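# Swap empty and full wash bottles between benches and cart

## Task

Take the empty wash bottle off each of the two shelved benches and place both in the cart's top tray, where each must end up inside the tray walls (lying down is acceptable). Take the two full wash bottles out of that tray and set them upright on the benches' work surfaces, one per bench. No wash bottle may touch the floor, or the task fails. The cart and the stool are free to move. Finish with both grippers released and the robot moved away. The robot must not fall over or be left tilted, or the task fails.

## Robot and tools

ROBOT. The LinearBot has an omnidirectional base and a column about 1.75 m tall. A carriage rides 1.0 m up and down it (lift_m) and holds two identical arms, left and right, each with six joints and a two-finger gripper. Arm bases sit about 0.57 m + lift_m above the floor, and carriage parts hang about 0.15 m below that height. A hand reaches 0.78 m from its shoulder but only about 0.38 m below its arm base. A hand is about 0.16 m long and 0.1 m wide (0.14 m with fingers open). Parked joints 1 to 6 are 0, 0.05, 0.05, 1.45, 0, 0; parked, the robot is about 0.95 m wide and 0.7 m long. Cameras: carriage_camera (fixed, facing forward, tilted about 20 degrees down), left_wrist_camera and right_wrist_camera (looking beyond the fingertips). The wheel motors are weak (2 N m), so pushing even lightly on something stops a drive.

FRAMES. Base frame: origin on the floor below the base centre, x forward, y left, z up. The left_hand and right_hand readings are in this frame, each the midpoint between that hand's pads; quat_wxyz rotates base axes to hand axes (hand z along the fingers, fingers open along hand y; a hand pointing straight up with joints 1, 5, 6 at 0 reads (1, 0, 0, 0)). Odometry frame is the base frame at scene start; base_odometry counts wheel turns, so slip looks like travel. Heading is positive leftward, -3.142 to 3.142.

execute_actions. Arguments: actions (a list holding one action, or empty to just report state and images) and cameras (list of carriage_camera, left_wrist_camera, right_wrist_camera or all; omitted, null or ["all"] gives every camera, [] gives none). An action may have base, joints, or both; they start together. base takes one command only, each a relative offset from where the base last measured itself: translate_m (metres, forward positive, -2 to 2), strafe_m (metres, left positive, -2 to 2), rotate_rad (radians, counter-clockwise/left positive, -6.3 to 6.3). joints is a single dictionary of absolute targets by name, covering both arms: lift_m 0 to 1 m; left_joint1_rad -2.617 to 3.054 (yaw about vertical, 0 forward, positive left); left_joint2_rad 0 to 3.141 (shoulder: 0 upper arm level pointing back, 1.57 vertical, 3.14 level forward); left_joint3_rad 0 to 3.141 (elbow: 0 folded, 3.14 straight); left_joint4_rad -1.57 to 1.57 (wrist pitch, positive lifts fingertips); left_joint5_rad -1.57 to 1.57 (wrist yaw, positive swings fingertips to the RIGHT); left_joint6_rad -2.094 to 2.094 (roll about the finger axis, positive clockwise viewed from the forearm); left_gripper_m 0 to 0.093 (pad gap in metres). The right_ keys match. Done tolerances: lift 0.004, joint1 0.02, joint2 and joint3 0.055, joint4 0.04, joint5 and joint6 0.02, gripper 0.004. Any action lasts at most 15 s. Unknown keys or out-of-range values reject the whole call. Joints left out may still be driving to earlier targets without being reported. If a result reports a stop, any later motion calls in that same reply are skipped.

wait: seconds (0 to 10); commands nothing and returns the usual state and images. zoom_image: camera and region [x0, y0, x1, y1] in pixels from the top-left, at most 504 by 504, on that camera's latest full image. finished_scene: scene (the current scene number); irreversible, and only valid once the goal holds steadily.

RESULTS. base_status and joint_status report how each motion of the last accepted action ended: done (for the base, wheels turned the commanded amount, slip included; a 1 to 2 mm move may say done without moving), off_target (resting away from the target, maybe still pushing; normal for a gripper holding something), contact_stop or time_out (old target dropped, holding in place). 'joint command not followed' with a cause means a safety check withheld that arm's targets (gripper still acts); named joints then say not_followed and may be retried on later actions. on_its_own lists uncommanded behaviour; 'held at' is a target, not a position. motor_effort is percent of maximum, positive toward higher values, peak in brackets; readings carry fixed errors and noise. A lift effort that keeps dropping while lowering means a hand or load is resting on something. drive_wheels higher at rest than after a free move means the base still presses on something. Joint torques are raw drive outputs with offsets and noise. ARM HIT means an arm struck the robot hard. MOTOR HOT warns from 75 °C; OVER-TEMPERATURE FAULT lines mean a stop (90 °C: that arm halts 10 s; 100 °C: the arm goes limp and drops), with limit_stop_at_motor_heat in joint_status; resend targets afterward.

CAUTIONS. Hand readings drift from truth at long reach; a level hand sags 10 to 17 cm under 1 kg, and a straight arm may not lift 1 kg. Grip force is about 45 to 60 N per pad. Outstretched arms heat quickly, even empty. Never let the arms collide or press on each other; a self-collision check withholds commands that bring links within millimetres, but misses grippers, wrist cameras, column and base. To free a withheld arm, move only it clear first, then the other in a later call. Contact detection on the base is late, ignores arms during turns and often when arm joints move; the base may roll up to 0.3 m after an arm hits. After a blocked drive, back off about 0.2 m along the path (or turn back), repeat if still pressed; a retreat may itself stop spuriously, so retry. Beware the column hitting a table edge the base slides under; reversing into one can topple the robot. Tipping risk grows with high carriage, extended arms, loads, pulling and sudden stops; about 1.5 kg per hand with both arms forward can tip it, and only images show a lean. Avoid dropping, slamming or letting bottles reach the floor; loose objects may occasionally be nudged by outside pushes.

Each tool is called after "Request:" in YAML: its name, and indented under it one key for each argument.

## Session

Request:
execute_actions:
  actions: []

Scene clock: 0.00 s.
Joint torques (N m, as the arm reports them, + toward a larger angle): no reading
base_odometry: x=+0.000 y=+0.000 heading=+0.000 (m, m, rad; odometry frame)
base_status: not commanded
joint_positions: lift_m=+0.297 left_joint1_rad=+0.007 left_joint2_rad=+0.045 left_joint3_rad=+0.021 left_joint4_rad=+1.485 left_joint5_rad=-0.045 left_joint6_rad=+0.020 left_gripper_m=+0.095 right_joint1_rad=+0.001 right_joint2_rad=+0.057 right_joint3_rad=+0.080 right_joint4_rad=+1.455 right_joint5_rad=+0.016 right_joint6_rad=+0.046 right_gripper_m=+0.095
joint_status: not commanded
motor_effort: lift_m=+22 drive_wheels=-1 (%)
left_hand: x=+0.2911 y=+0.3427 z=+1.3086 quat_wxyz=(+0.998, -0.022, +0.055, +0.014) (m; base frame)
right_hand: x=+0.2842 y=-0.3375 z=+1.3239 quat_wxyz=(+0.999, +0.009, +0.046, +0.023) (m; base frame)
pictures: carriage_camera, left_wrist_camera, right_wrist_camera
Images, in order (width x height): carriage_camera 504x504, left_wrist_camera 504x504, right_wrist_camera 504x504.

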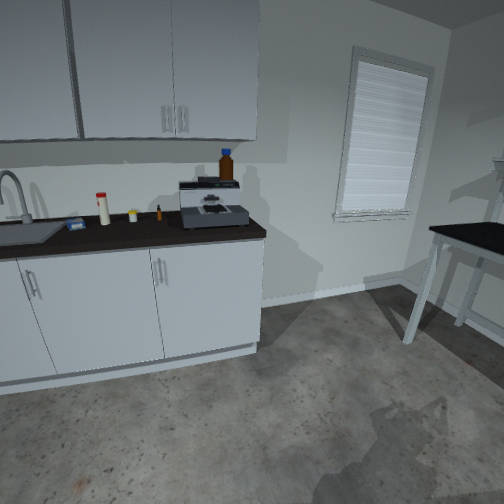

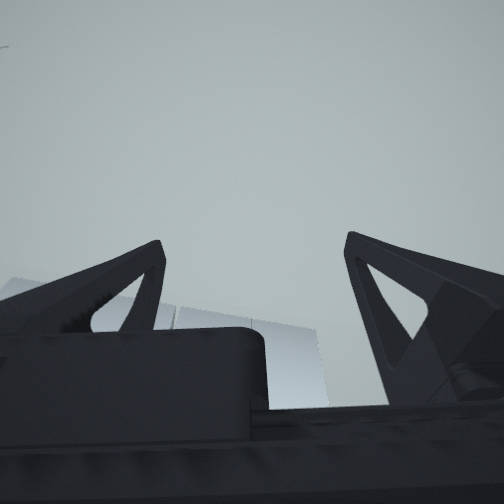

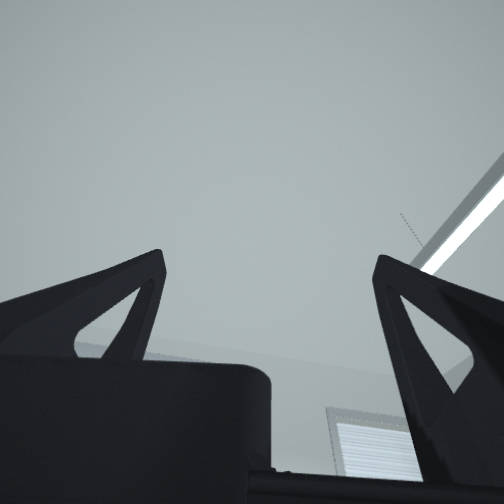

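Request:
execute_actions:
  actions:
    - {"joints":{"left_joint4_rad":-0.3,"left_joint5_rad":-1.5,"right_joint4_rad":-0.3,"right_joint5_rad":1.5,"left_joint1_rad":0.5,"right_joint1_rad":-0.5}}

Scene clock: 3.07 s.
Joint torques (N m, as the arm reports them, + toward a larger angle): left_arm=[ 0.98  2.84  9.18  1.62 -0.37 -0.01] | right_arm=[-0.92  2.45  6.6   1.52  0.19 -0.08]
base_odometry: x=+0.000 y=+0.000 heading=+0.000 (m, m, rad; odometry frame)
base_status: not commanded
joint_positions: lift_m=+0.297 left_joint1_rad=+0.495 left_joint2_rad=+0.045 left_joint3_rad=+0.021 left_joint4_rad=-0.288 left_joint5_rad=-1.494 left_joint6_rad=+0.020 left_gripper_m=+0.095 right_joint1_rad=-0.492 right_joint2_rad=+0.057 right_joint3_rad=+0.080 right_joint4_rad=-0.284 right_joint5_rad=+1.492 right_joint6_rad=+0.046 right_gripper_m=+0.095
joint_status: all done
motor_effort: lift_m=+22(22) drive_wheels=+2(1) (%)
left_hand: x=+0.2555 y=+0.5263 z=+1.0375 quat_wxyz=(+0.278, -0.528, +0.483, +0.641) (m; base frame)
right_hand: x=+0.2551 y=-0.5257 z=+1.0565 quat_wxyz=(+0.317, +0.553, +0.452, -0.624) (m; base frame)
pictures: carriage_camera, left_wrist_camera, right_wrist_camera
Images, in order (width x height): carriage_camera 504x504, left_wrist_camera 504x504, right_wrist_camera 504x504.

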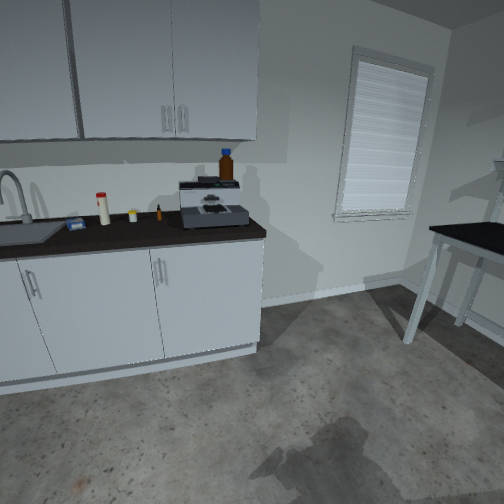

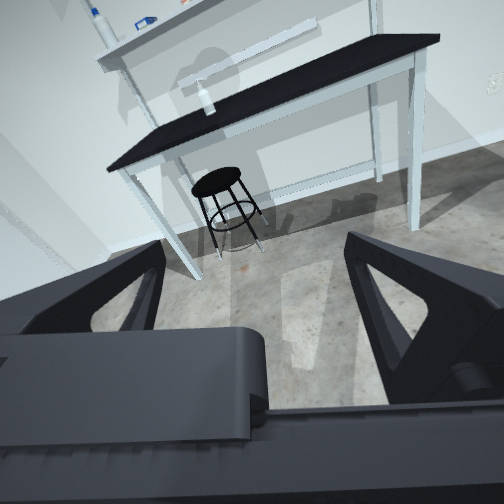

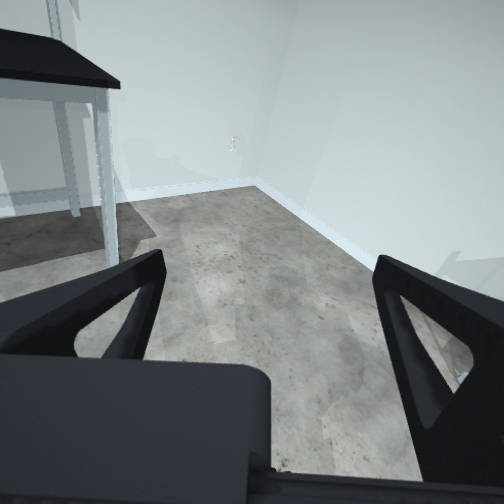

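Request:
execute_actions:
  actions:
    - {"joints":{"left_joint1_rad":1.2,"right_joint1_rad":-1.2,"left_joint4_rad":0,"right_joint4_rad":0}}
  cameras: ["left_wrist_camera","right_wrist_camera"]

Scene clock: 5.43 s.
Joint torques (N m, as the arm reports them, + toward a larger angle): left_arm=[ 0.92  2.9   9.11  1.7  -0.19  0.02] | right_arm=[-0.86  2.52  6.56  1.68  0.03 -0.11]
base_odometry: x=+0.000 y=+0.000 heading=+0.000 (m, m, rad; odometry frame)
base_status: not commanded
joint_positions: lift_m=+0.297 left_joint1_rad=+1.196 left_joint2_rad=+0.045 left_joint3_rad=+0.021 left_joint4_rad=-0.001 left_joint5_rad=-1.494 left_joint6_rad=+0.020 left_gripper_m=+0.095 right_joint1_rad=-1.193 right_joint2_rad=+0.057 right_joint3_rad=+0.080 right_joint4_rad=-0.005 right_joint5_rad=+1.493 right_joint6_rad=+0.046 right_gripper_m=+0.095
joint_status: all done
motor_effort: lift_m=+22(22) drive_wheels=+1(1) (%)
left_hand: x=+0.1348 y=+0.4810 z=+1.0621 quat_wxyz=(+0.142, -0.686, +0.174, +0.692) (m; base frame)
right_hand: x=+0.1345 y=-0.4792 z=+1.0806 quat_wxyz=(+0.182, +0.693, +0.138, -0.684) (m; base frame)
pictures: left_wrist_camera, right_wrist_camera
Images, in order (width x height): left_wrist_camera 504x504, right_wrist_camera 504x504.

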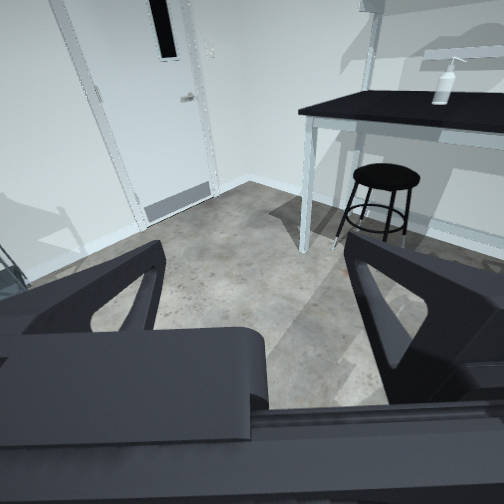

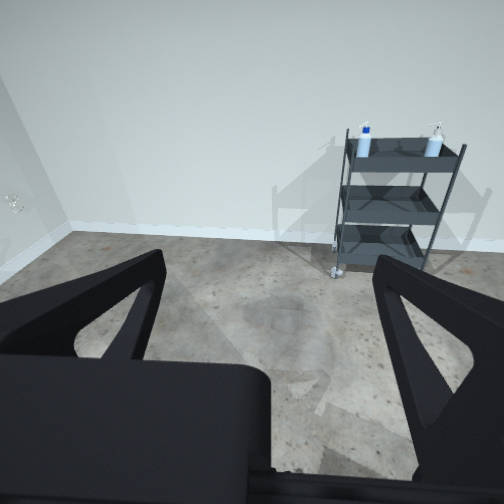

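Request:
execute_actions:
  actions:
    - {"base":{"rotate_rad":-1.15},"joints":{"left_joint1_rad":0,"left_joint2_rad":0.7,"left_joint3_rad":1.2,"left_joint4_rad":-0.5,"left_joint5_rad":0,"left_joint6_rad":0,"right_joint1_rad":0,"right_joint2_rad":0.8,"right_joint3_rad":0.3,"right_joint4_rad":0.5,"right_joint5_rad":0,"right_joint6_rad":0}}

Scene clock: 17.30 s.
Joint torques (N m, as the arm reports them, + toward a larger angle): left_arm=[ 0.11  2.19  9.05  2.3  -0.08 -0.05] | right_arm=[ 0.31 -0.98  6.91  2.44 -0.1  -0.2 ]
base_odometry: x=+0.000 y=+0.000 heading=-1.149 (m, m, rad; odometry frame)
base_status: done
joint_positions: lift_m=+0.297 left_joint1_rad=+0.004 left_joint2_rad=+0.690 left_joint3_rad=+1.185 left_joint4_rad=-0.485 left_joint5_rad=-0.004 left_joint6_rad=+0.006 left_gripper_m=+0.095 right_joint1_rad=-0.006 right_joint2_rad=+0.793 right_joint3_rad=+0.304 right_joint4_rad=+0.495 right_joint5_rad=+0.009 right_joint6_rad=+0.008 right_gripper_m=+0.095
joint_status: all done
motor_effort: lift_m=+22(22) drive_wheels=+9(26) (%)
left_hand: x=+0.5109 y=+0.3365 z=+1.3380 quat_wxyz=(+0.711, -0.001, +0.704, +0.005) (m; base frame)
right_hand: x=+0.5866 y=-0.3383 z=+1.1261 quat_wxyz=(+0.709, +0.008, +0.705, -0.002) (m; base frame)
pictures: carriage_camera, left_wrist_camera, right_wrist_camera
Images, in order (width x height): carriage_camera 504x504, left_wrist_camera 504x504, right_wrist_camera 504x504.

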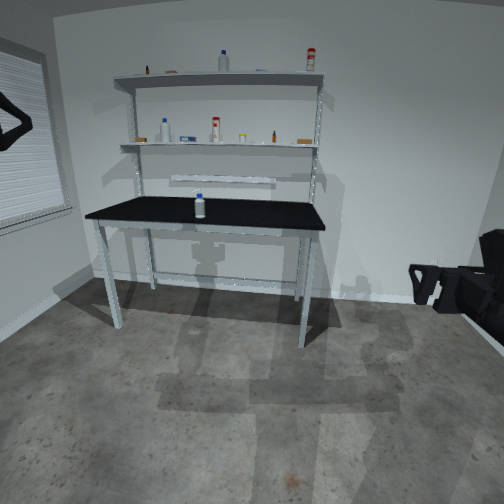

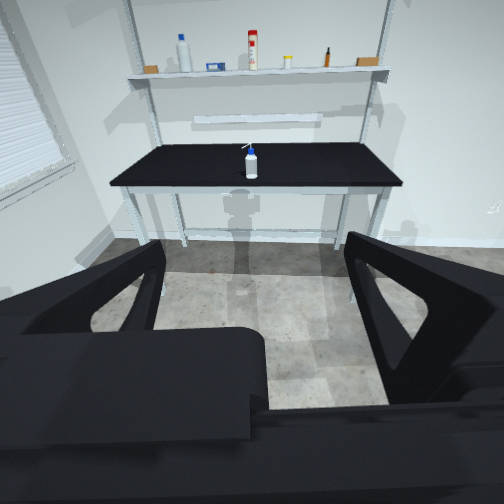

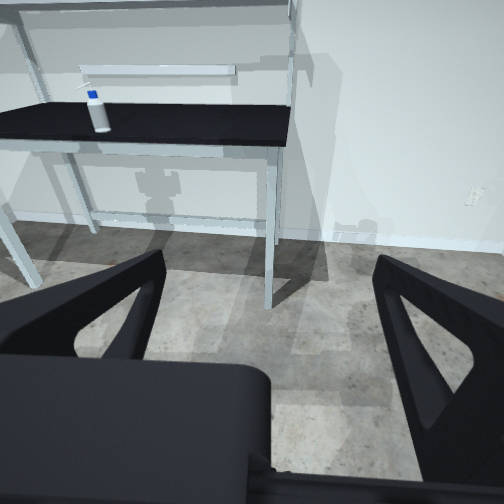

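Request:
execute_actions:
  actions:
    - {"base":{"rotate_rad":-1.57},"joints":{"left_joint2_rad":0.3,"left_joint3_rad":0.3,"left_joint4_rad":0,"right_joint2_rad":0.3,"right_joint3_rad":0.3,"right_joint4_rad":0,"lift_m":0.1}}

Scene clock: 24.83 s.
Joint torques (N m, as the arm reports them, + toward a larger angle): left_arm=[ 0.21  1.25  8.6   2.41 -0.09 -0.05] | right_arm=[ 0.29  0.11  6.89  2.33 -0.09 -0.2 ]
base_odometry: x=+0.000 y=+0.000 heading=-2.718 (m, m, rad; odometry frame)
base_status: done
joint_positions: lift_m=+0.100 left_joint1_rad=+0.004 left_joint2_rad=+0.308 left_joint3_rad=+0.312 left_joint4_rad=-0.003 left_joint5_rad=-0.004 left_joint6_rad=+0.006 left_gripper_m=+0.095 right_joint1_rad=-0.006 right_joint2_rad=+0.315 right_joint3_rad=+0.304 right_joint4_rad=+0.006 right_joint5_rad=+0.007 right_joint6_rad=+0.008 right_gripper_m=+0.095
joint_status: all done
motor_effort: lift_m=+23(24) drive_wheels=+10(27) (%)
left_hand: x=+0.5206 y=+0.3366 z=+0.9427 quat_wxyz=(+0.708, -0.001, +0.707, +0.005) (m; base frame)
right_hand: x=+0.5219 y=-0.3375 z=+0.9394 quat_wxyz=(+0.706, +0.008, +0.709, -0.002) (m; base frame)
pictures: carriage_camera, left_wrist_camera, right_wrist_camera
Images, in order (width x height): carriage_camera 504x504, left_wrist_camera 504x504, right_wrist_camera 504x504.

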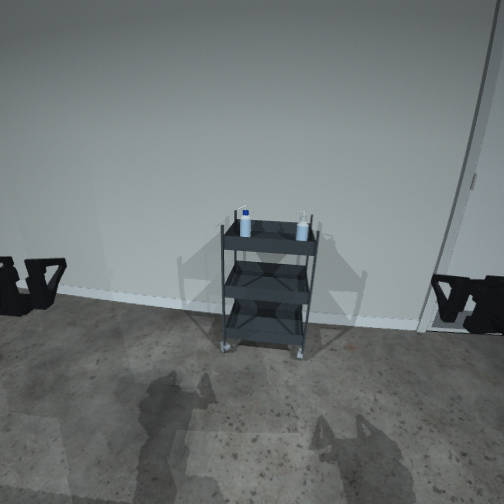

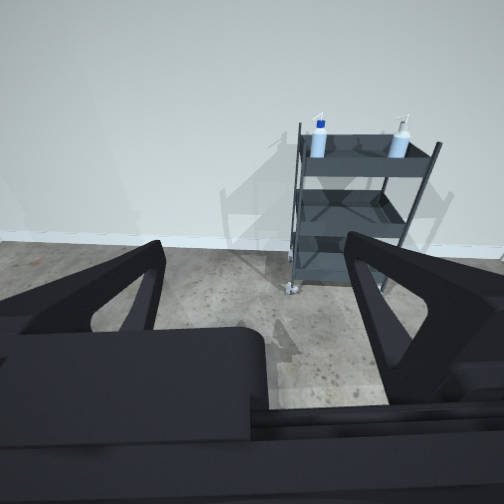

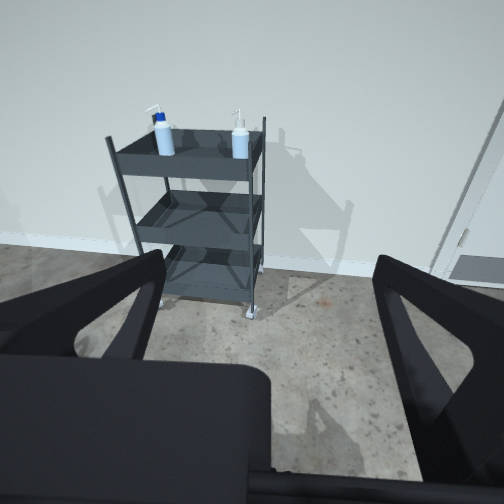

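Request:
execute_actions:
  actions:
    - {"base":{"translate_m":0.4},"joints":{"left_joint2_rad":0.05,"left_joint3_rad":0.05,"right_joint2_rad":0.05,"right_joint3_rad":0.05}}

Request:
execute_actions:
  actions:
    - {"base":{"strafe_m":0.12}}

Scene clock: 32.00 s.
Joint torques (N m, as the arm reports them, + toward a larger angle): left_arm=[ 0.19  0.92  7.62  2.36 -0.09 -0.04] | right_arm=[ 0.31  0.49  6.35  2.32 -0.08 -0.2 ]
base_odometry: x=-0.365 y=-0.164 heading=-2.719 (m, m, rad; odometry frame)
base_status: done
joint_positions: lift_m=+0.100 left_joint1_rad=+0.004 left_joint2_rad=+0.069 left_joint3_rad=+0.072 left_joint4_rad=+0.003 left_joint5_rad=-0.004 left_joint6_rad=+0.006 left_gripper_m=+0.095 right_joint1_rad=-0.006 right_joint2_rad=+0.066 right_joint3_rad=+0.061 right_joint4_rad=+0.006 right_joint5_rad=+0.007 right_joint6_rad=+0.008 right_gripper_m=+0.095
joint_status: all done
motor_effort: lift_m=+23(23) drive_wheels=-6(29) (%)
left_hand: x=+0.5088 y=+0.3365 z=+0.8820 quat_wxyz=(+0.709, -0.001, +0.705, +0.005) (m; base frame)
right_hand: x=+0.5093 y=-0.3374 z=+0.8779 quat_wxyz=(+0.708, +0.007, +0.707, -0.002) (m; base frame)
pictures: carriage_camera, left_wrist_camera, right_wrist_camera
Images, in order (width x height): carriage_camera 504x504, left_wrist_camera 504x504, right_wrist_camera 504x504.

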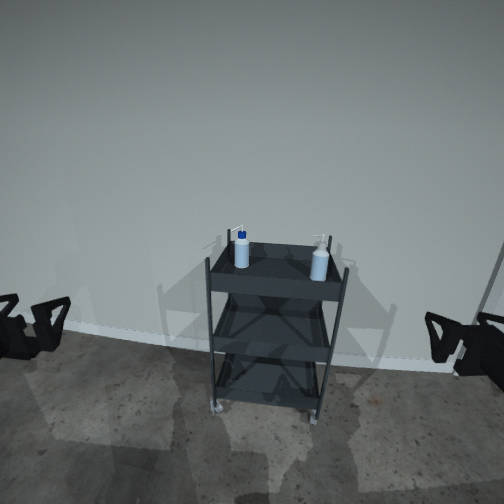

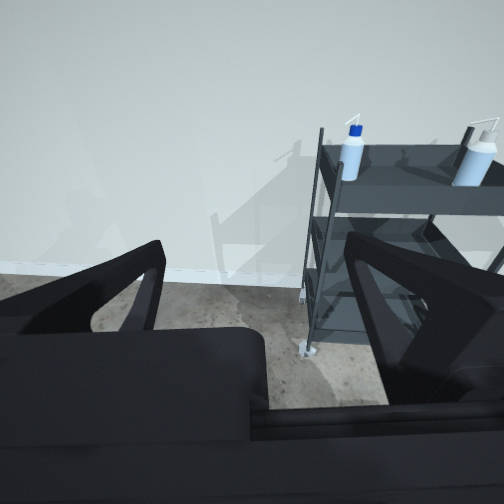

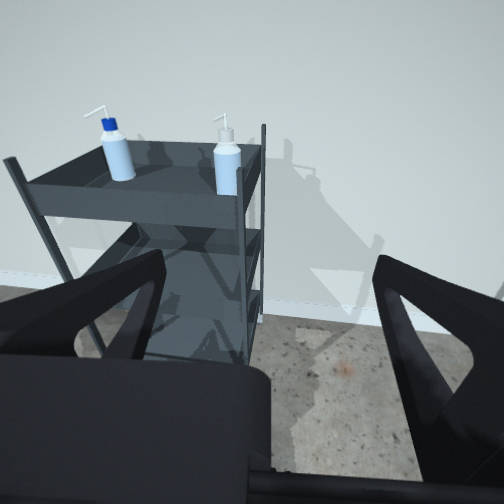

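Scene clock: 33.67 s.
Joint torques (N m, as the arm reports them, + toward a larger angle): left_arm=[ 0.2   0.85  7.72  2.37 -0.1  -0.04] | right_arm=[ 0.31  0.52  6.37  2.33 -0.08 -0.2 ]
base_odometry: x=-0.316 y=-0.274 heading=-2.719 (m, m, rad; odometry frame)
base_status: done
joint_positions: lift_m=+0.100 left_joint1_rad=+0.004 left_joint2_rad=+0.069 left_joint3_rad=+0.072 left_joint4_rad=+0.004 left_joint5_rad=-0.004 left_joint6_rad=+0.006 left_gripper_m=+0.095 right_joint1_rad=-0.006 right_joint2_rad=+0.066 right_joint3_rad=+0.061 right_joint4_rad=+0.006 right_joint5_rad=+0.007 right_joint6_rad=+0.008 right_gripper_m=+0.095
joint_status: not commanded
motor_effort: lift_m=+22(23) drive_wheels=-2(23) (%)
left_hand: x=+0.5088 y=+0.3364 z=+0.8821 quat_wxyz=(+0.710, -0.001, +0.705, +0.005) (m; base frame)
right_hand: x=+0.5093 y=-0.3374 z=+0.8779 quat_wxyz=(+0.708, +0.007, +0.707, -0.002) (m; base frame)
pictures: carriage_camera, left_wrist_camera, right_wrist_camera
Images, in order (width x height): carriage_camera 504x504, left_wrist_camera 504x504, right_wrist_camera 504x504.

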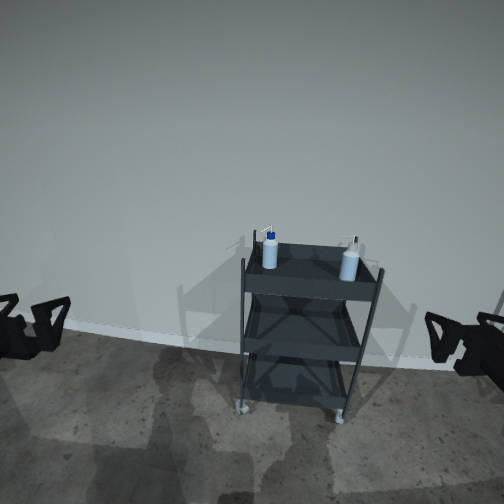

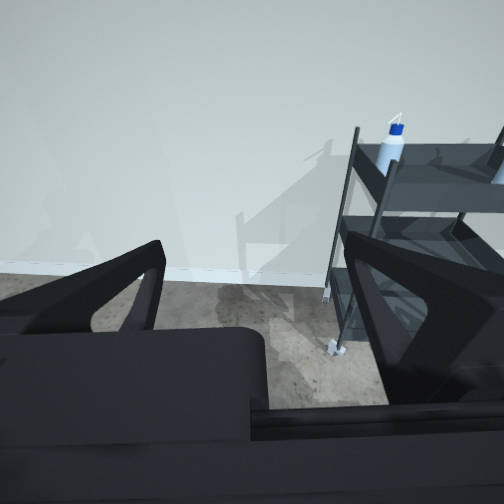

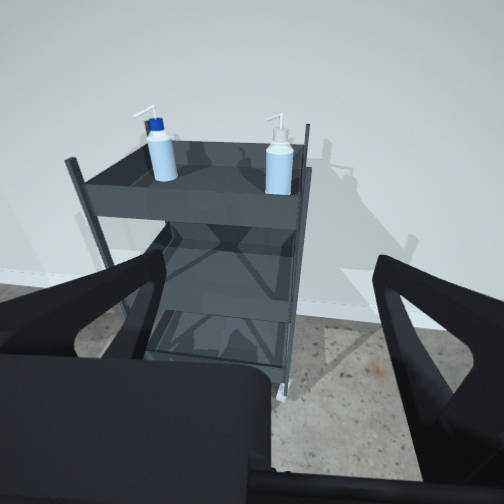

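Request:
execute_actions:
  actions:
    - {"base":{"translate_m":0.33},"joints":{"right_joint2_rad":0.654,"right_joint3_rad":0.45,"right_joint4_rad":-0.285,"left_joint5_rad":0.7}}

Scene clock: 44.53 s.
Joint torques (N m, as the arm reports them, + toward a larger angle): left_arm=[ 0.2   1.05  7.61  2.2  -0.07 -0.05] | right_arm=[ 0.3   0.35  7.67  2.13 -0.07 -0.2 ]
base_odometry: x=-0.617 y=-0.409 heading=-2.718 (m, m, rad; odometry frame)
base_status: done
joint_positions: lift_m=+0.100 left_joint1_rad=+0.004 left_joint2_rad=+0.069 left_joint3_rad=+0.072 left_joint4_rad=+0.005 left_joint5_rad=+0.695 left_joint6_rad=+0.006 left_gripper_m=+0.095 right_joint1_rad=-0.006 right_joint2_rad=+0.643 right_joint3_rad=+0.444 right_joint4_rad=-0.266 right_joint5_rad=+0.007 right_joint6_rad=+0.008 right_gripper_m=+0.095
joint_status: all done
motor_effort: lift_m=+23(23) drive_wheels=-4(23) (%)
left_hand: x=+0.4694 y=+0.2256 z=+0.8820 quat_wxyz=(+0.669, +0.242, +0.662, -0.237) (m; base frame)
right_hand: x=+0.5421 y=-0.3376 z=+0.8599 quat_wxyz=(+0.526, +0.008, +0.851, -0.002) (m; base frame)
pictures: carriage_camera, left_wrist_camera, right_wrist_camera
Images, in order (width x height): carriage_camera 504x504, left_wrist_camera 504x504, right_wrist_camera 504x504.

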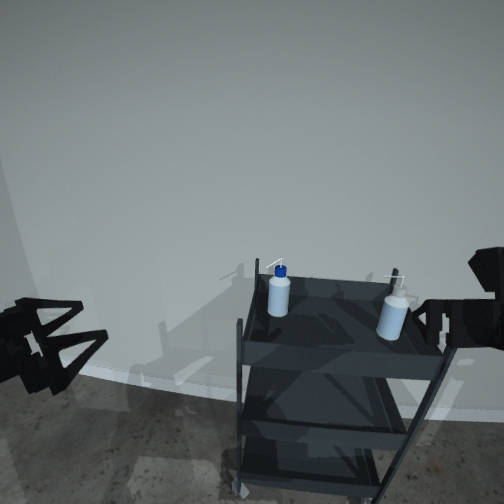

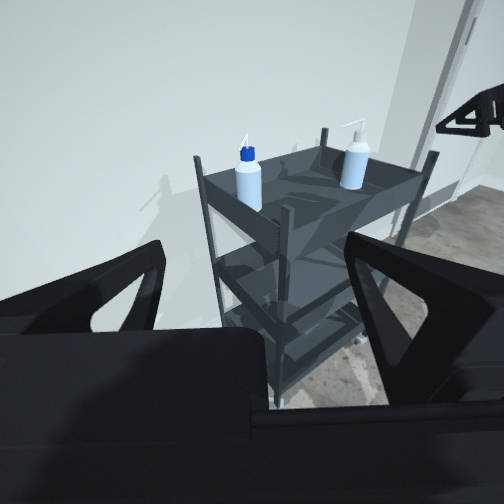

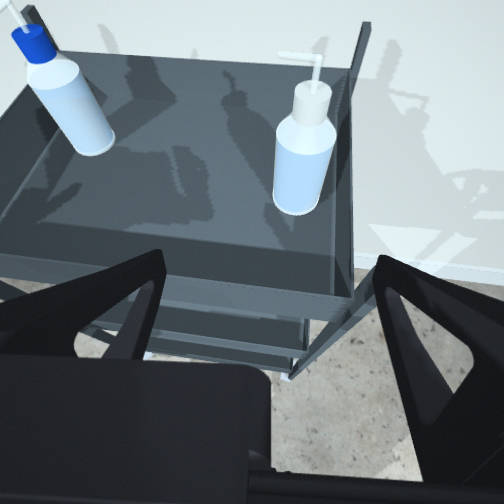

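Request:
execute_actions:
  actions:
    - {"base":{"translate_m":0.1},"joints":{"right_joint1_rad":-0.105}}

Scene clock: 48.97 s.
Joint torques (N m, as the arm reports them, + toward a larger angle): left_arm=[ 0.2   1.    7.51  2.17 -0.08 -0.05] | right_arm=[-0.85  0.34  7.7   2.14 -0.06 -0.2 ]
base_odometry: x=-0.708 y=-0.451 heading=-2.718 (m, m, rad; odometry frame)
base_status: done
joint_positions: lift_m=+0.100 left_joint1_rad=+0.004 left_joint2_rad=+0.069 left_joint3_rad=+0.072 left_joint4_rad=+0.005 left_joint5_rad=+0.695 left_joint6_rad=+0.006 left_gripper_m=+0.095 right_joint1_rad=-0.098 right_joint2_rad=+0.643 right_joint3_rad=+0.444 right_joint4_rad=-0.267 right_joint5_rad=+0.004 right_joint6_rad=+0.008 right_gripper_m=+0.095
joint_status: all done
motor_effort: lift_m=+23(23) drive_wheels=-4(27) (%)
left_hand: x=+0.4694 y=+0.2256 z=+0.8821 quat_wxyz=(+0.669, +0.242, +0.662, -0.236) (m; base frame)
right_hand: x=+0.5405 y=-0.3629 z=+0.8597 quat_wxyz=(+0.524, +0.046, +0.850, -0.025) (m; base frame)
pictures: carriage_camera, left_wrist_camera, right_wrist_camera
Images, in order (width x height): carriage_camera 504x504, left_wrist_camera 504x504, right_wrist_camera 504x504.

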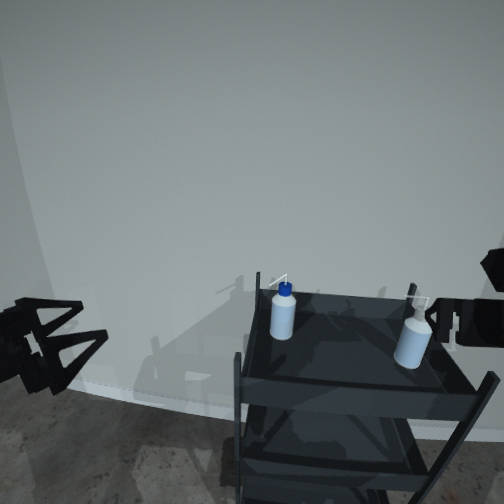

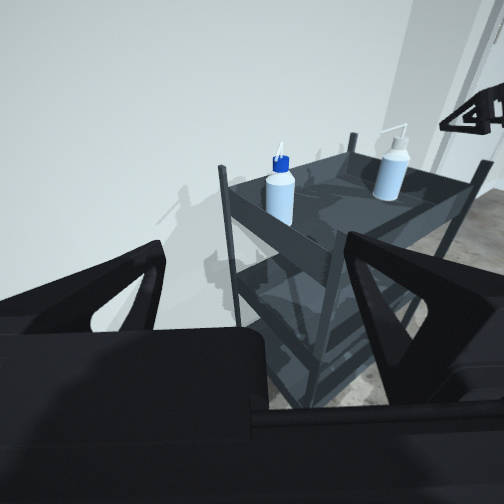

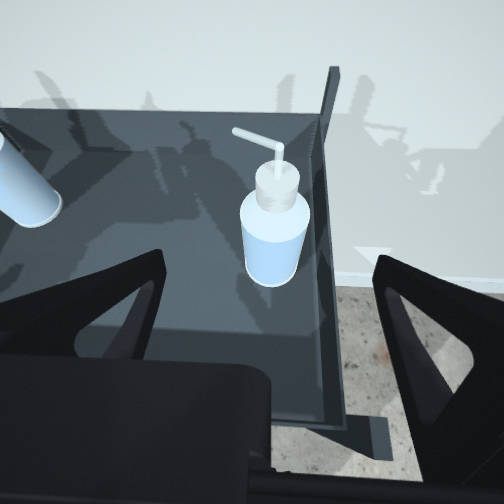

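Request:
execute_actions:
  actions:
    - {"joints":{"right_joint2_rad":1.5,"right_joint3_rad":0.45,"right_joint4_rad":0.5,"right_gripper_m":0.082}}

Scene clock: 53.70 s.
Joint torques (N m, as the arm reports them, + toward a larger angle): left_arm=[ 0.19  0.97  7.5   2.2  -0.08 -0.05] | right_arm=[-0.86 -5.37  6.    2.32 -0.05 -0.2 ]
base_odometry: x=-0.708 y=-0.451 heading=-2.718 (m, m, rad; odometry frame)
base_status: not commanded
joint_positions: lift_m=+0.100 left_joint1_rad=+0.004 left_joint2_rad=+0.069 left_joint3_rad=+0.072 left_joint4_rad=+0.005 left_joint5_rad=+0.695 left_joint6_rad=+0.006 left_gripper_m=+0.095 right_joint1_rad=-0.098 right_joint2_rad=+1.487 right_joint3_rad=+0.444 right_joint4_rad=+0.493 right_joint5_rad=+0.004 right_joint6_rad=+0.008 right_gripper_m=+0.082
joint_status: all done
motor_effort: lift_m=+23(22) drive_wheels=-3(3) (%)
left_hand: x=+0.4694 y=+0.2256 z=+0.8821 quat_wxyz=(+0.669, +0.242, +0.662, -0.236) (m; base frame)
right_hand: x=+0.6424 y=-0.3729 z=+0.7544 quat_wxyz=(+0.488, +0.047, +0.871, -0.024) (m; base frame)
pictures: carriage_camera, left_wrist_camera, right_wrist_camera
Images, in order (width x height): carriage_camera 504x504, left_wrist_camera 504x504, right_wrist_camera 504x504.

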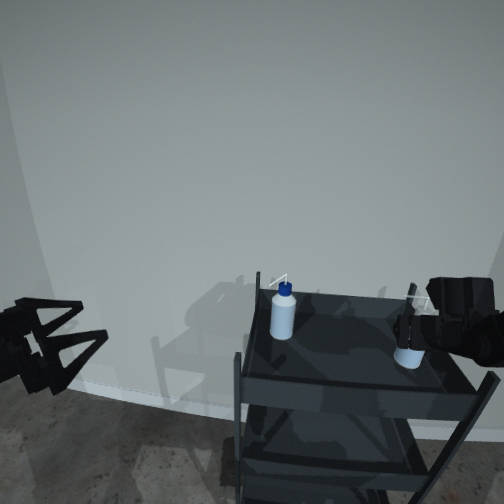

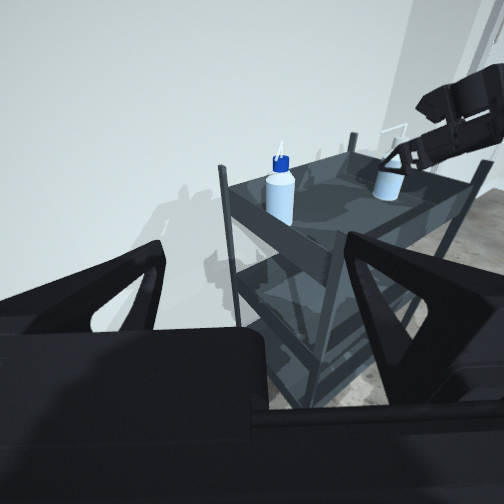

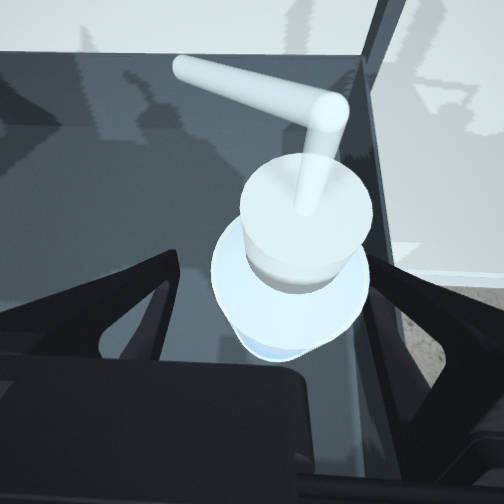

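Request:
zoom_image:
  camera: "left_wrist_camera"
  region: [340, 60, 504, 230]

Region (340, 60, 504, 230) of left_wrist_camera's 504x504 image, scaled by 2.965, with more detail than that image has; it fills the left 486 columns of this view, and the rest is white.

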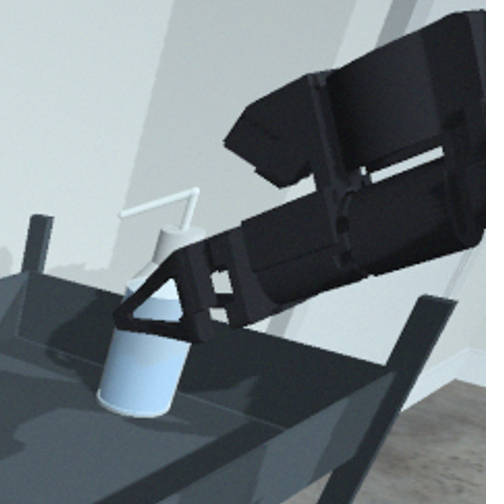

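Request:
execute_actions:
  actions:
    - {"joints":{"lift_m":0.078}}
  cameras: ["left_wrist_camera","right_wrist_camera"]

Request:
zoom_image:
  camera: "left_wrist_camera"
  region: [340, 60, 504, 230]

Scene clock: 56.73 s.
Joint torques (N m, as the arm reports them, + toward a larger angle): left_arm=[ 0.18  0.98  7.63  2.23 -0.08 -0.04] | right_arm=[-0.85 -5.56  6.06  2.25 -0.05 -0.19]
base_odometry: x=-0.708 y=-0.451 heading=-2.718 (m, m, rad; odometry frame)
base_status: not commanded
joint_positions: lift_m=+0.078 left_joint1_rad=+0.004 left_joint2_rad=+0.069 left_joint3_rad=+0.072 left_joint4_rad=+0.004 left_joint5_rad=+0.695 left_joint6_rad=+0.006 left_gripper_m=+0.095 right_joint1_rad=-0.098 right_joint2_rad=+1.489 right_joint3_rad=+0.444 right_joint4_rad=+0.503 right_joint5_rad=+0.004 right_joint6_rad=+0.008 right_gripper_m=+0.082
joint_status: all done
motor_effort: lift_m=+23(22) drive_wheels=-2(2) (%)
left_hand: x=+0.4694 y=+0.2256 z=+0.8598 quat_wxyz=(+0.668, +0.242, +0.662, -0.237) (m; base frame)
right_hand: x=+0.6435 y=-0.3730 z=+0.7337 quat_wxyz=(+0.491, +0.047, +0.869, -0.024) (m; base frame)
pictures: left_wrist_camera, right_wrist_camera
Images, in order (width x height): left_wrist_camera 504x504, right_wrist_camera 504x504.

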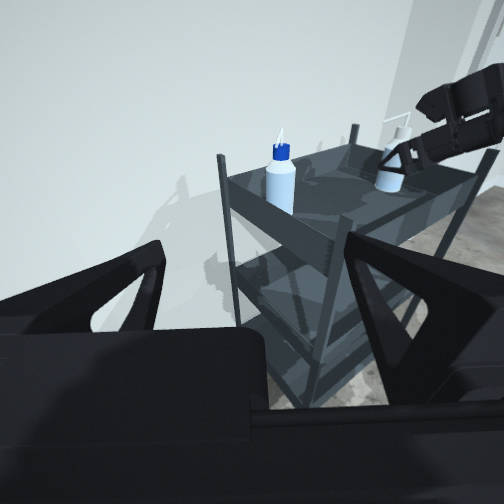

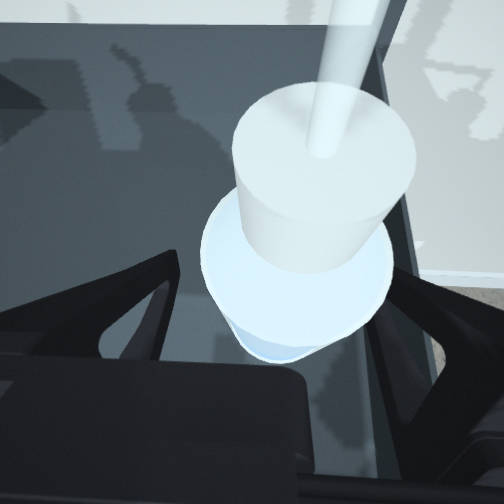

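Region (340, 60, 504, 230) of left_wrist_camera's 504x504 image, scaled by 2.965, with more detail than that image has; it fills the left 486 columns of this view, and the rest is white.

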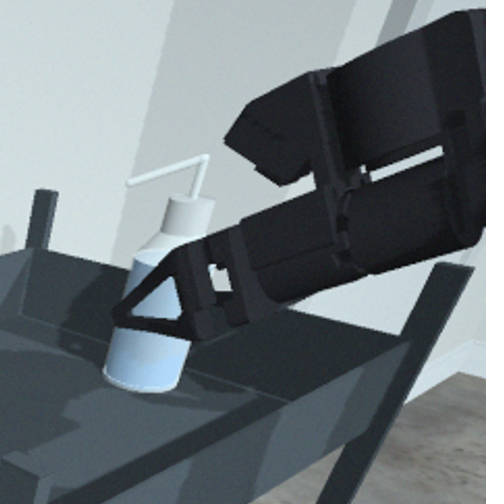

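Request:
execute_actions:
  actions:
    - {"joints":{"right_gripper_m":0.04}}
  cameras: ["right_wrist_camera"]

Request:
execute_actions:
  actions:
    - {"joints":{"lift_m":0.24}}

Scene clock: 58.03 s.
Joint torques (N m, as the arm reports them, + toward a larger angle): left_arm=[ 0.2   0.98  7.49  2.19 -0.08 -0.04] | right_arm=[-0.64 -5.59  5.99  2.25 -0.08 -0.19]
base_odometry: x=-0.708 y=-0.451 heading=-2.718 (m, m, rad; odometry frame)
base_status: not commanded
joint_positions: lift_m=+0.078 left_joint1_rad=+0.004 left_joint2_rad=+0.069 left_joint3_rad=+0.072 left_joint4_rad=+0.004 left_joint5_rad=+0.695 left_joint6_rad=+0.006 left_gripper_m=+0.095 right_joint1_rad=-0.100 right_joint2_rad=+1.489 right_joint3_rad=+0.444 right_joint4_rad=+0.503 right_joint5_rad=+0.008 right_joint6_rad=+0.008 right_gripper_m=+0.055
joint_status: right_gripper_m off_target (ended at +0.055, target +0.040)
motor_effort: lift_m=+23(23) drive_wheels=-3(2) (%)
left_hand: x=+0.4694 y=+0.2256 z=+0.8598 quat_wxyz=(+0.668, +0.242, +0.662, -0.237) (m; base frame)
right_hand: x=+0.6434 y=-0.3744 z=+0.7337 quat_wxyz=(+0.491, +0.049, +0.869, -0.026) (m; base frame)
pictures: right_wrist_camera
Images, in order (width x height): right_wrist_camera 504x504.

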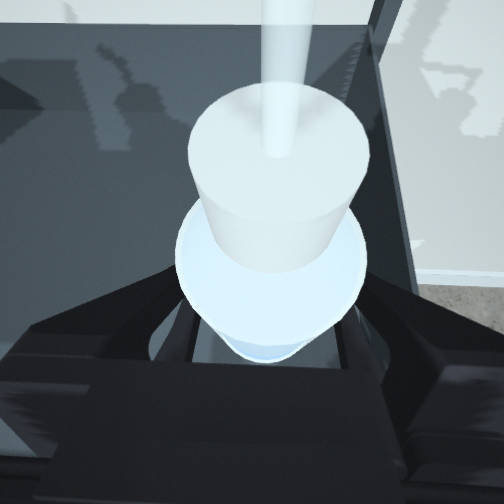

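Scene clock: 59.20 s.
Joint torques (N m, as the arm reports them, + toward a larger angle): left_arm=[ 0.2   0.98  7.59  2.12 -0.09 -0.05] | right_arm=[-0.63 -6.67  5.94  2.66 -0.07 -0.19]
base_odometry: x=-0.708 y=-0.451 heading=-2.718 (m, m, rad; odometry frame)
base_status: not commanded
joint_positions: lift_m=+0.240 left_joint1_rad=+0.004 left_joint2_rad=+0.069 left_joint3_rad=+0.072 left_joint4_rad=+0.012 left_joint5_rad=+0.695 left_joint6_rad=+0.006 left_gripper_m=+0.095 right_joint1_rad=-0.100 right_joint2_rad=+1.502 right_joint3_rad=+0.444 right_joint4_rad=+0.459 right_joint5_rad=+0.006 right_joint6_rad=+0.008 right_gripper_m=+0.055
joint_status: all done
motor_effort: lift_m=+22(28) drive_wheels=-2(3) (%)
left_hand: x=+0.4694 y=+0.2255 z=+1.0234 quat_wxyz=(+0.671, +0.243, +0.660, -0.236) (m; base frame)
right_hand: x=+0.6369 y=-0.3735 z=+0.8820 quat_wxyz=(+0.466, +0.049, +0.883, -0.024) (m; base frame)
pictures: carriage_camera, left_wrist_camera, right_wrist_camera
Images, in order (width x height): carriage_camera 504x504, left_wrist_camera 504x504, right_wrist_camera 504x504.

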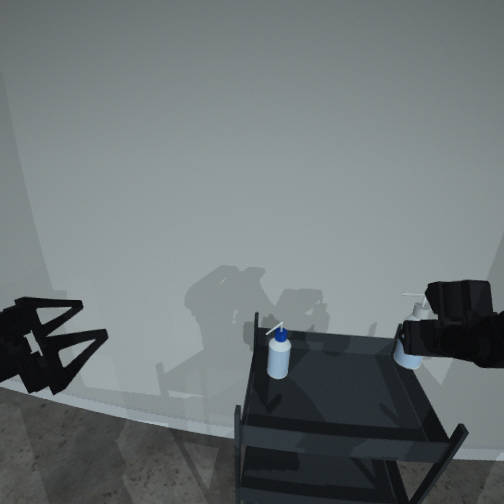

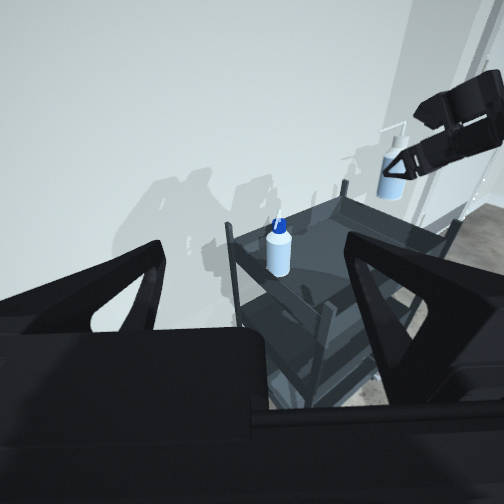

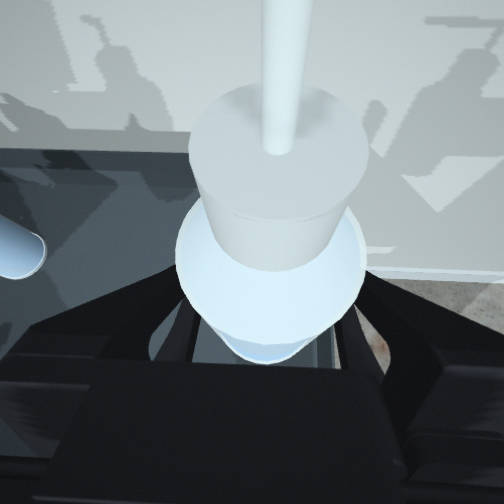

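Request:
execute_actions:
  actions:
    - {"base":{"strafe_m":-0.425},"joints":{"right_joint1_rad":0,"right_joint2_rad":0.3,"right_joint3_rad":0.47,"right_joint4_rad":-0.68,"left_joint2_rad":1.0,"left_joint3_rad":0.46,"left_joint4_rad":0.09,"left_joint5_rad":0}}

Request:
execute_actions:
  actions:
    - {"joints":{"lift_m":0.1}}

Scene clock: 67.90 s.
Joint torques (N m, as the arm reports them, + toward a larger angle): left_arm=[ 0.22 -1.22 10.4   2.33 -0.15 -0.05] | right_arm=[-0.27  0.18  8.51  2.65  0.   -0.2 ]
base_odometry: x=-0.883 y=-0.063 heading=-2.717 (m, m, rad; odometry frame)
base_status: done
joint_positions: lift_m=+0.240 left_joint1_rad=+0.004 left_joint2_rad=+0.986 left_joint3_rad=+0.452 left_joint4_rad=+0.099 left_joint5_rad=+0.004 left_joint6_rad=+0.006 left_gripper_m=+0.095 right_joint1_rad=+0.001 right_joint2_rad=+0.320 right_joint3_rad=+0.447 right_joint4_rad=-0.720 right_joint5_rad=-0.004 right_joint6_rad=+0.008 right_gripper_m=+0.055
joint_status: all done
motor_effort: lift_m=+22(22) drive_wheels=-2(24) (%)
left_hand: x=+0.6001 y=+0.3354 z=+0.9846 quat_wxyz=(+0.538, +0.002, +0.843, +0.001) (m; base frame)
right_hand: x=+0.4702 y=-0.3340 z=+0.9775 quat_wxyz=(+0.470, +0.002, +0.883, +0.004) (m; base frame)
pictures: carriage_camera, left_wrist_camera, right_wrist_camera
Images, in order (width x height): carriage_camera 504x504, left_wrist_camera 504x504, right_wrist_camera 504x504.

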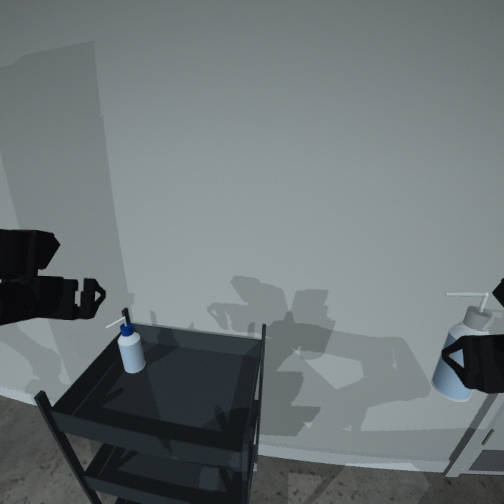

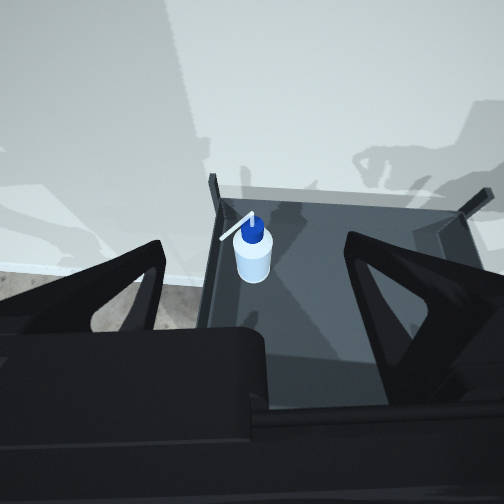

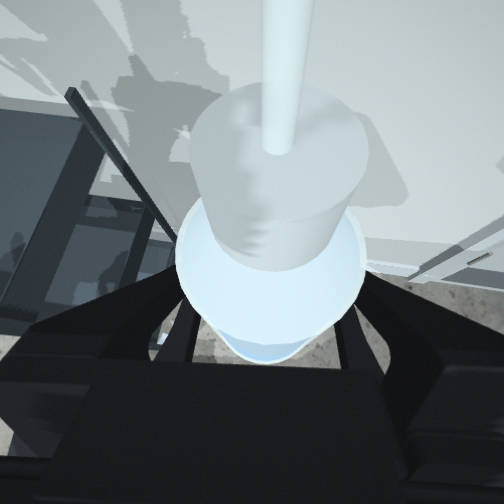

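Scene clock: 69.00 s.
Joint torques (N m, as the arm reports them, + toward a larger angle): left_arm=[ 0.19 -1.26 10.4   2.34 -0.17 -0.05] | right_arm=[-0.27  0.19  7.98  2.79  0.01 -0.19]
base_odometry: x=-0.883 y=-0.063 heading=-2.717 (m, m, rad; odometry frame)
base_status: not commanded
joint_positions: lift_m=+0.100 left_joint1_rad=+0.004 left_joint2_rad=+0.986 left_joint3_rad=+0.452 left_joint4_rad=+0.093 left_joint5_rad=+0.004 left_joint6_rad=+0.006 left_gripper_m=+0.095 right_joint1_rad=+0.001 right_joint2_rad=+0.320 right_joint3_rad=+0.454 right_joint4_rad=-0.734 right_joint5_rad=-0.004 right_joint6_rad=+0.008 right_gripper_m=+0.055
joint_status: all done
motor_effort: lift_m=+23(23) drive_wheels=-3(4) (%)
left_hand: x=+0.5995 y=+0.3354 z=+0.8433 quat_wxyz=(+0.535, +0.002, +0.845, +0.001) (m; base frame)
right_hand: x=+0.4686 y=-0.3340 z=+0.8376 quat_wxyz=(+0.467, +0.002, +0.884, +0.004) (m; base frame)
pictures: carriage_camera, left_wrist_camera, right_wrist_camera
Images, in order (width x height): carriage_camera 504x504, left_wrist_camera 504x504, right_wrist_camera 504x504.

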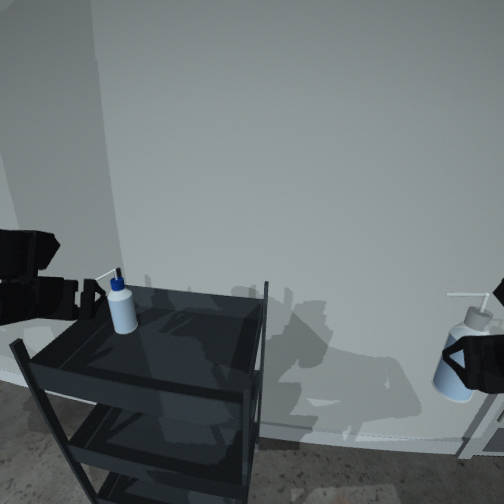

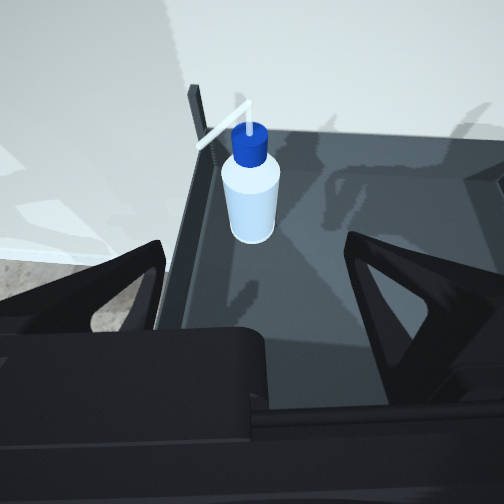

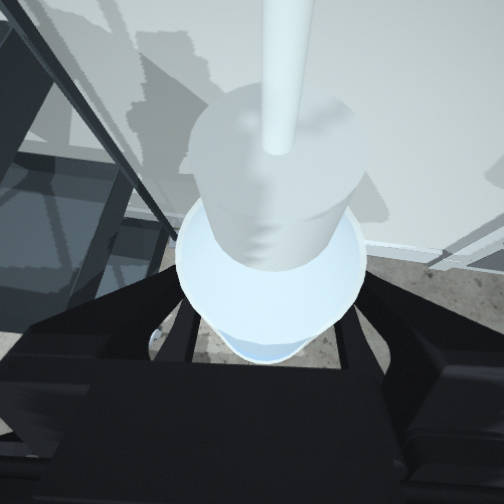

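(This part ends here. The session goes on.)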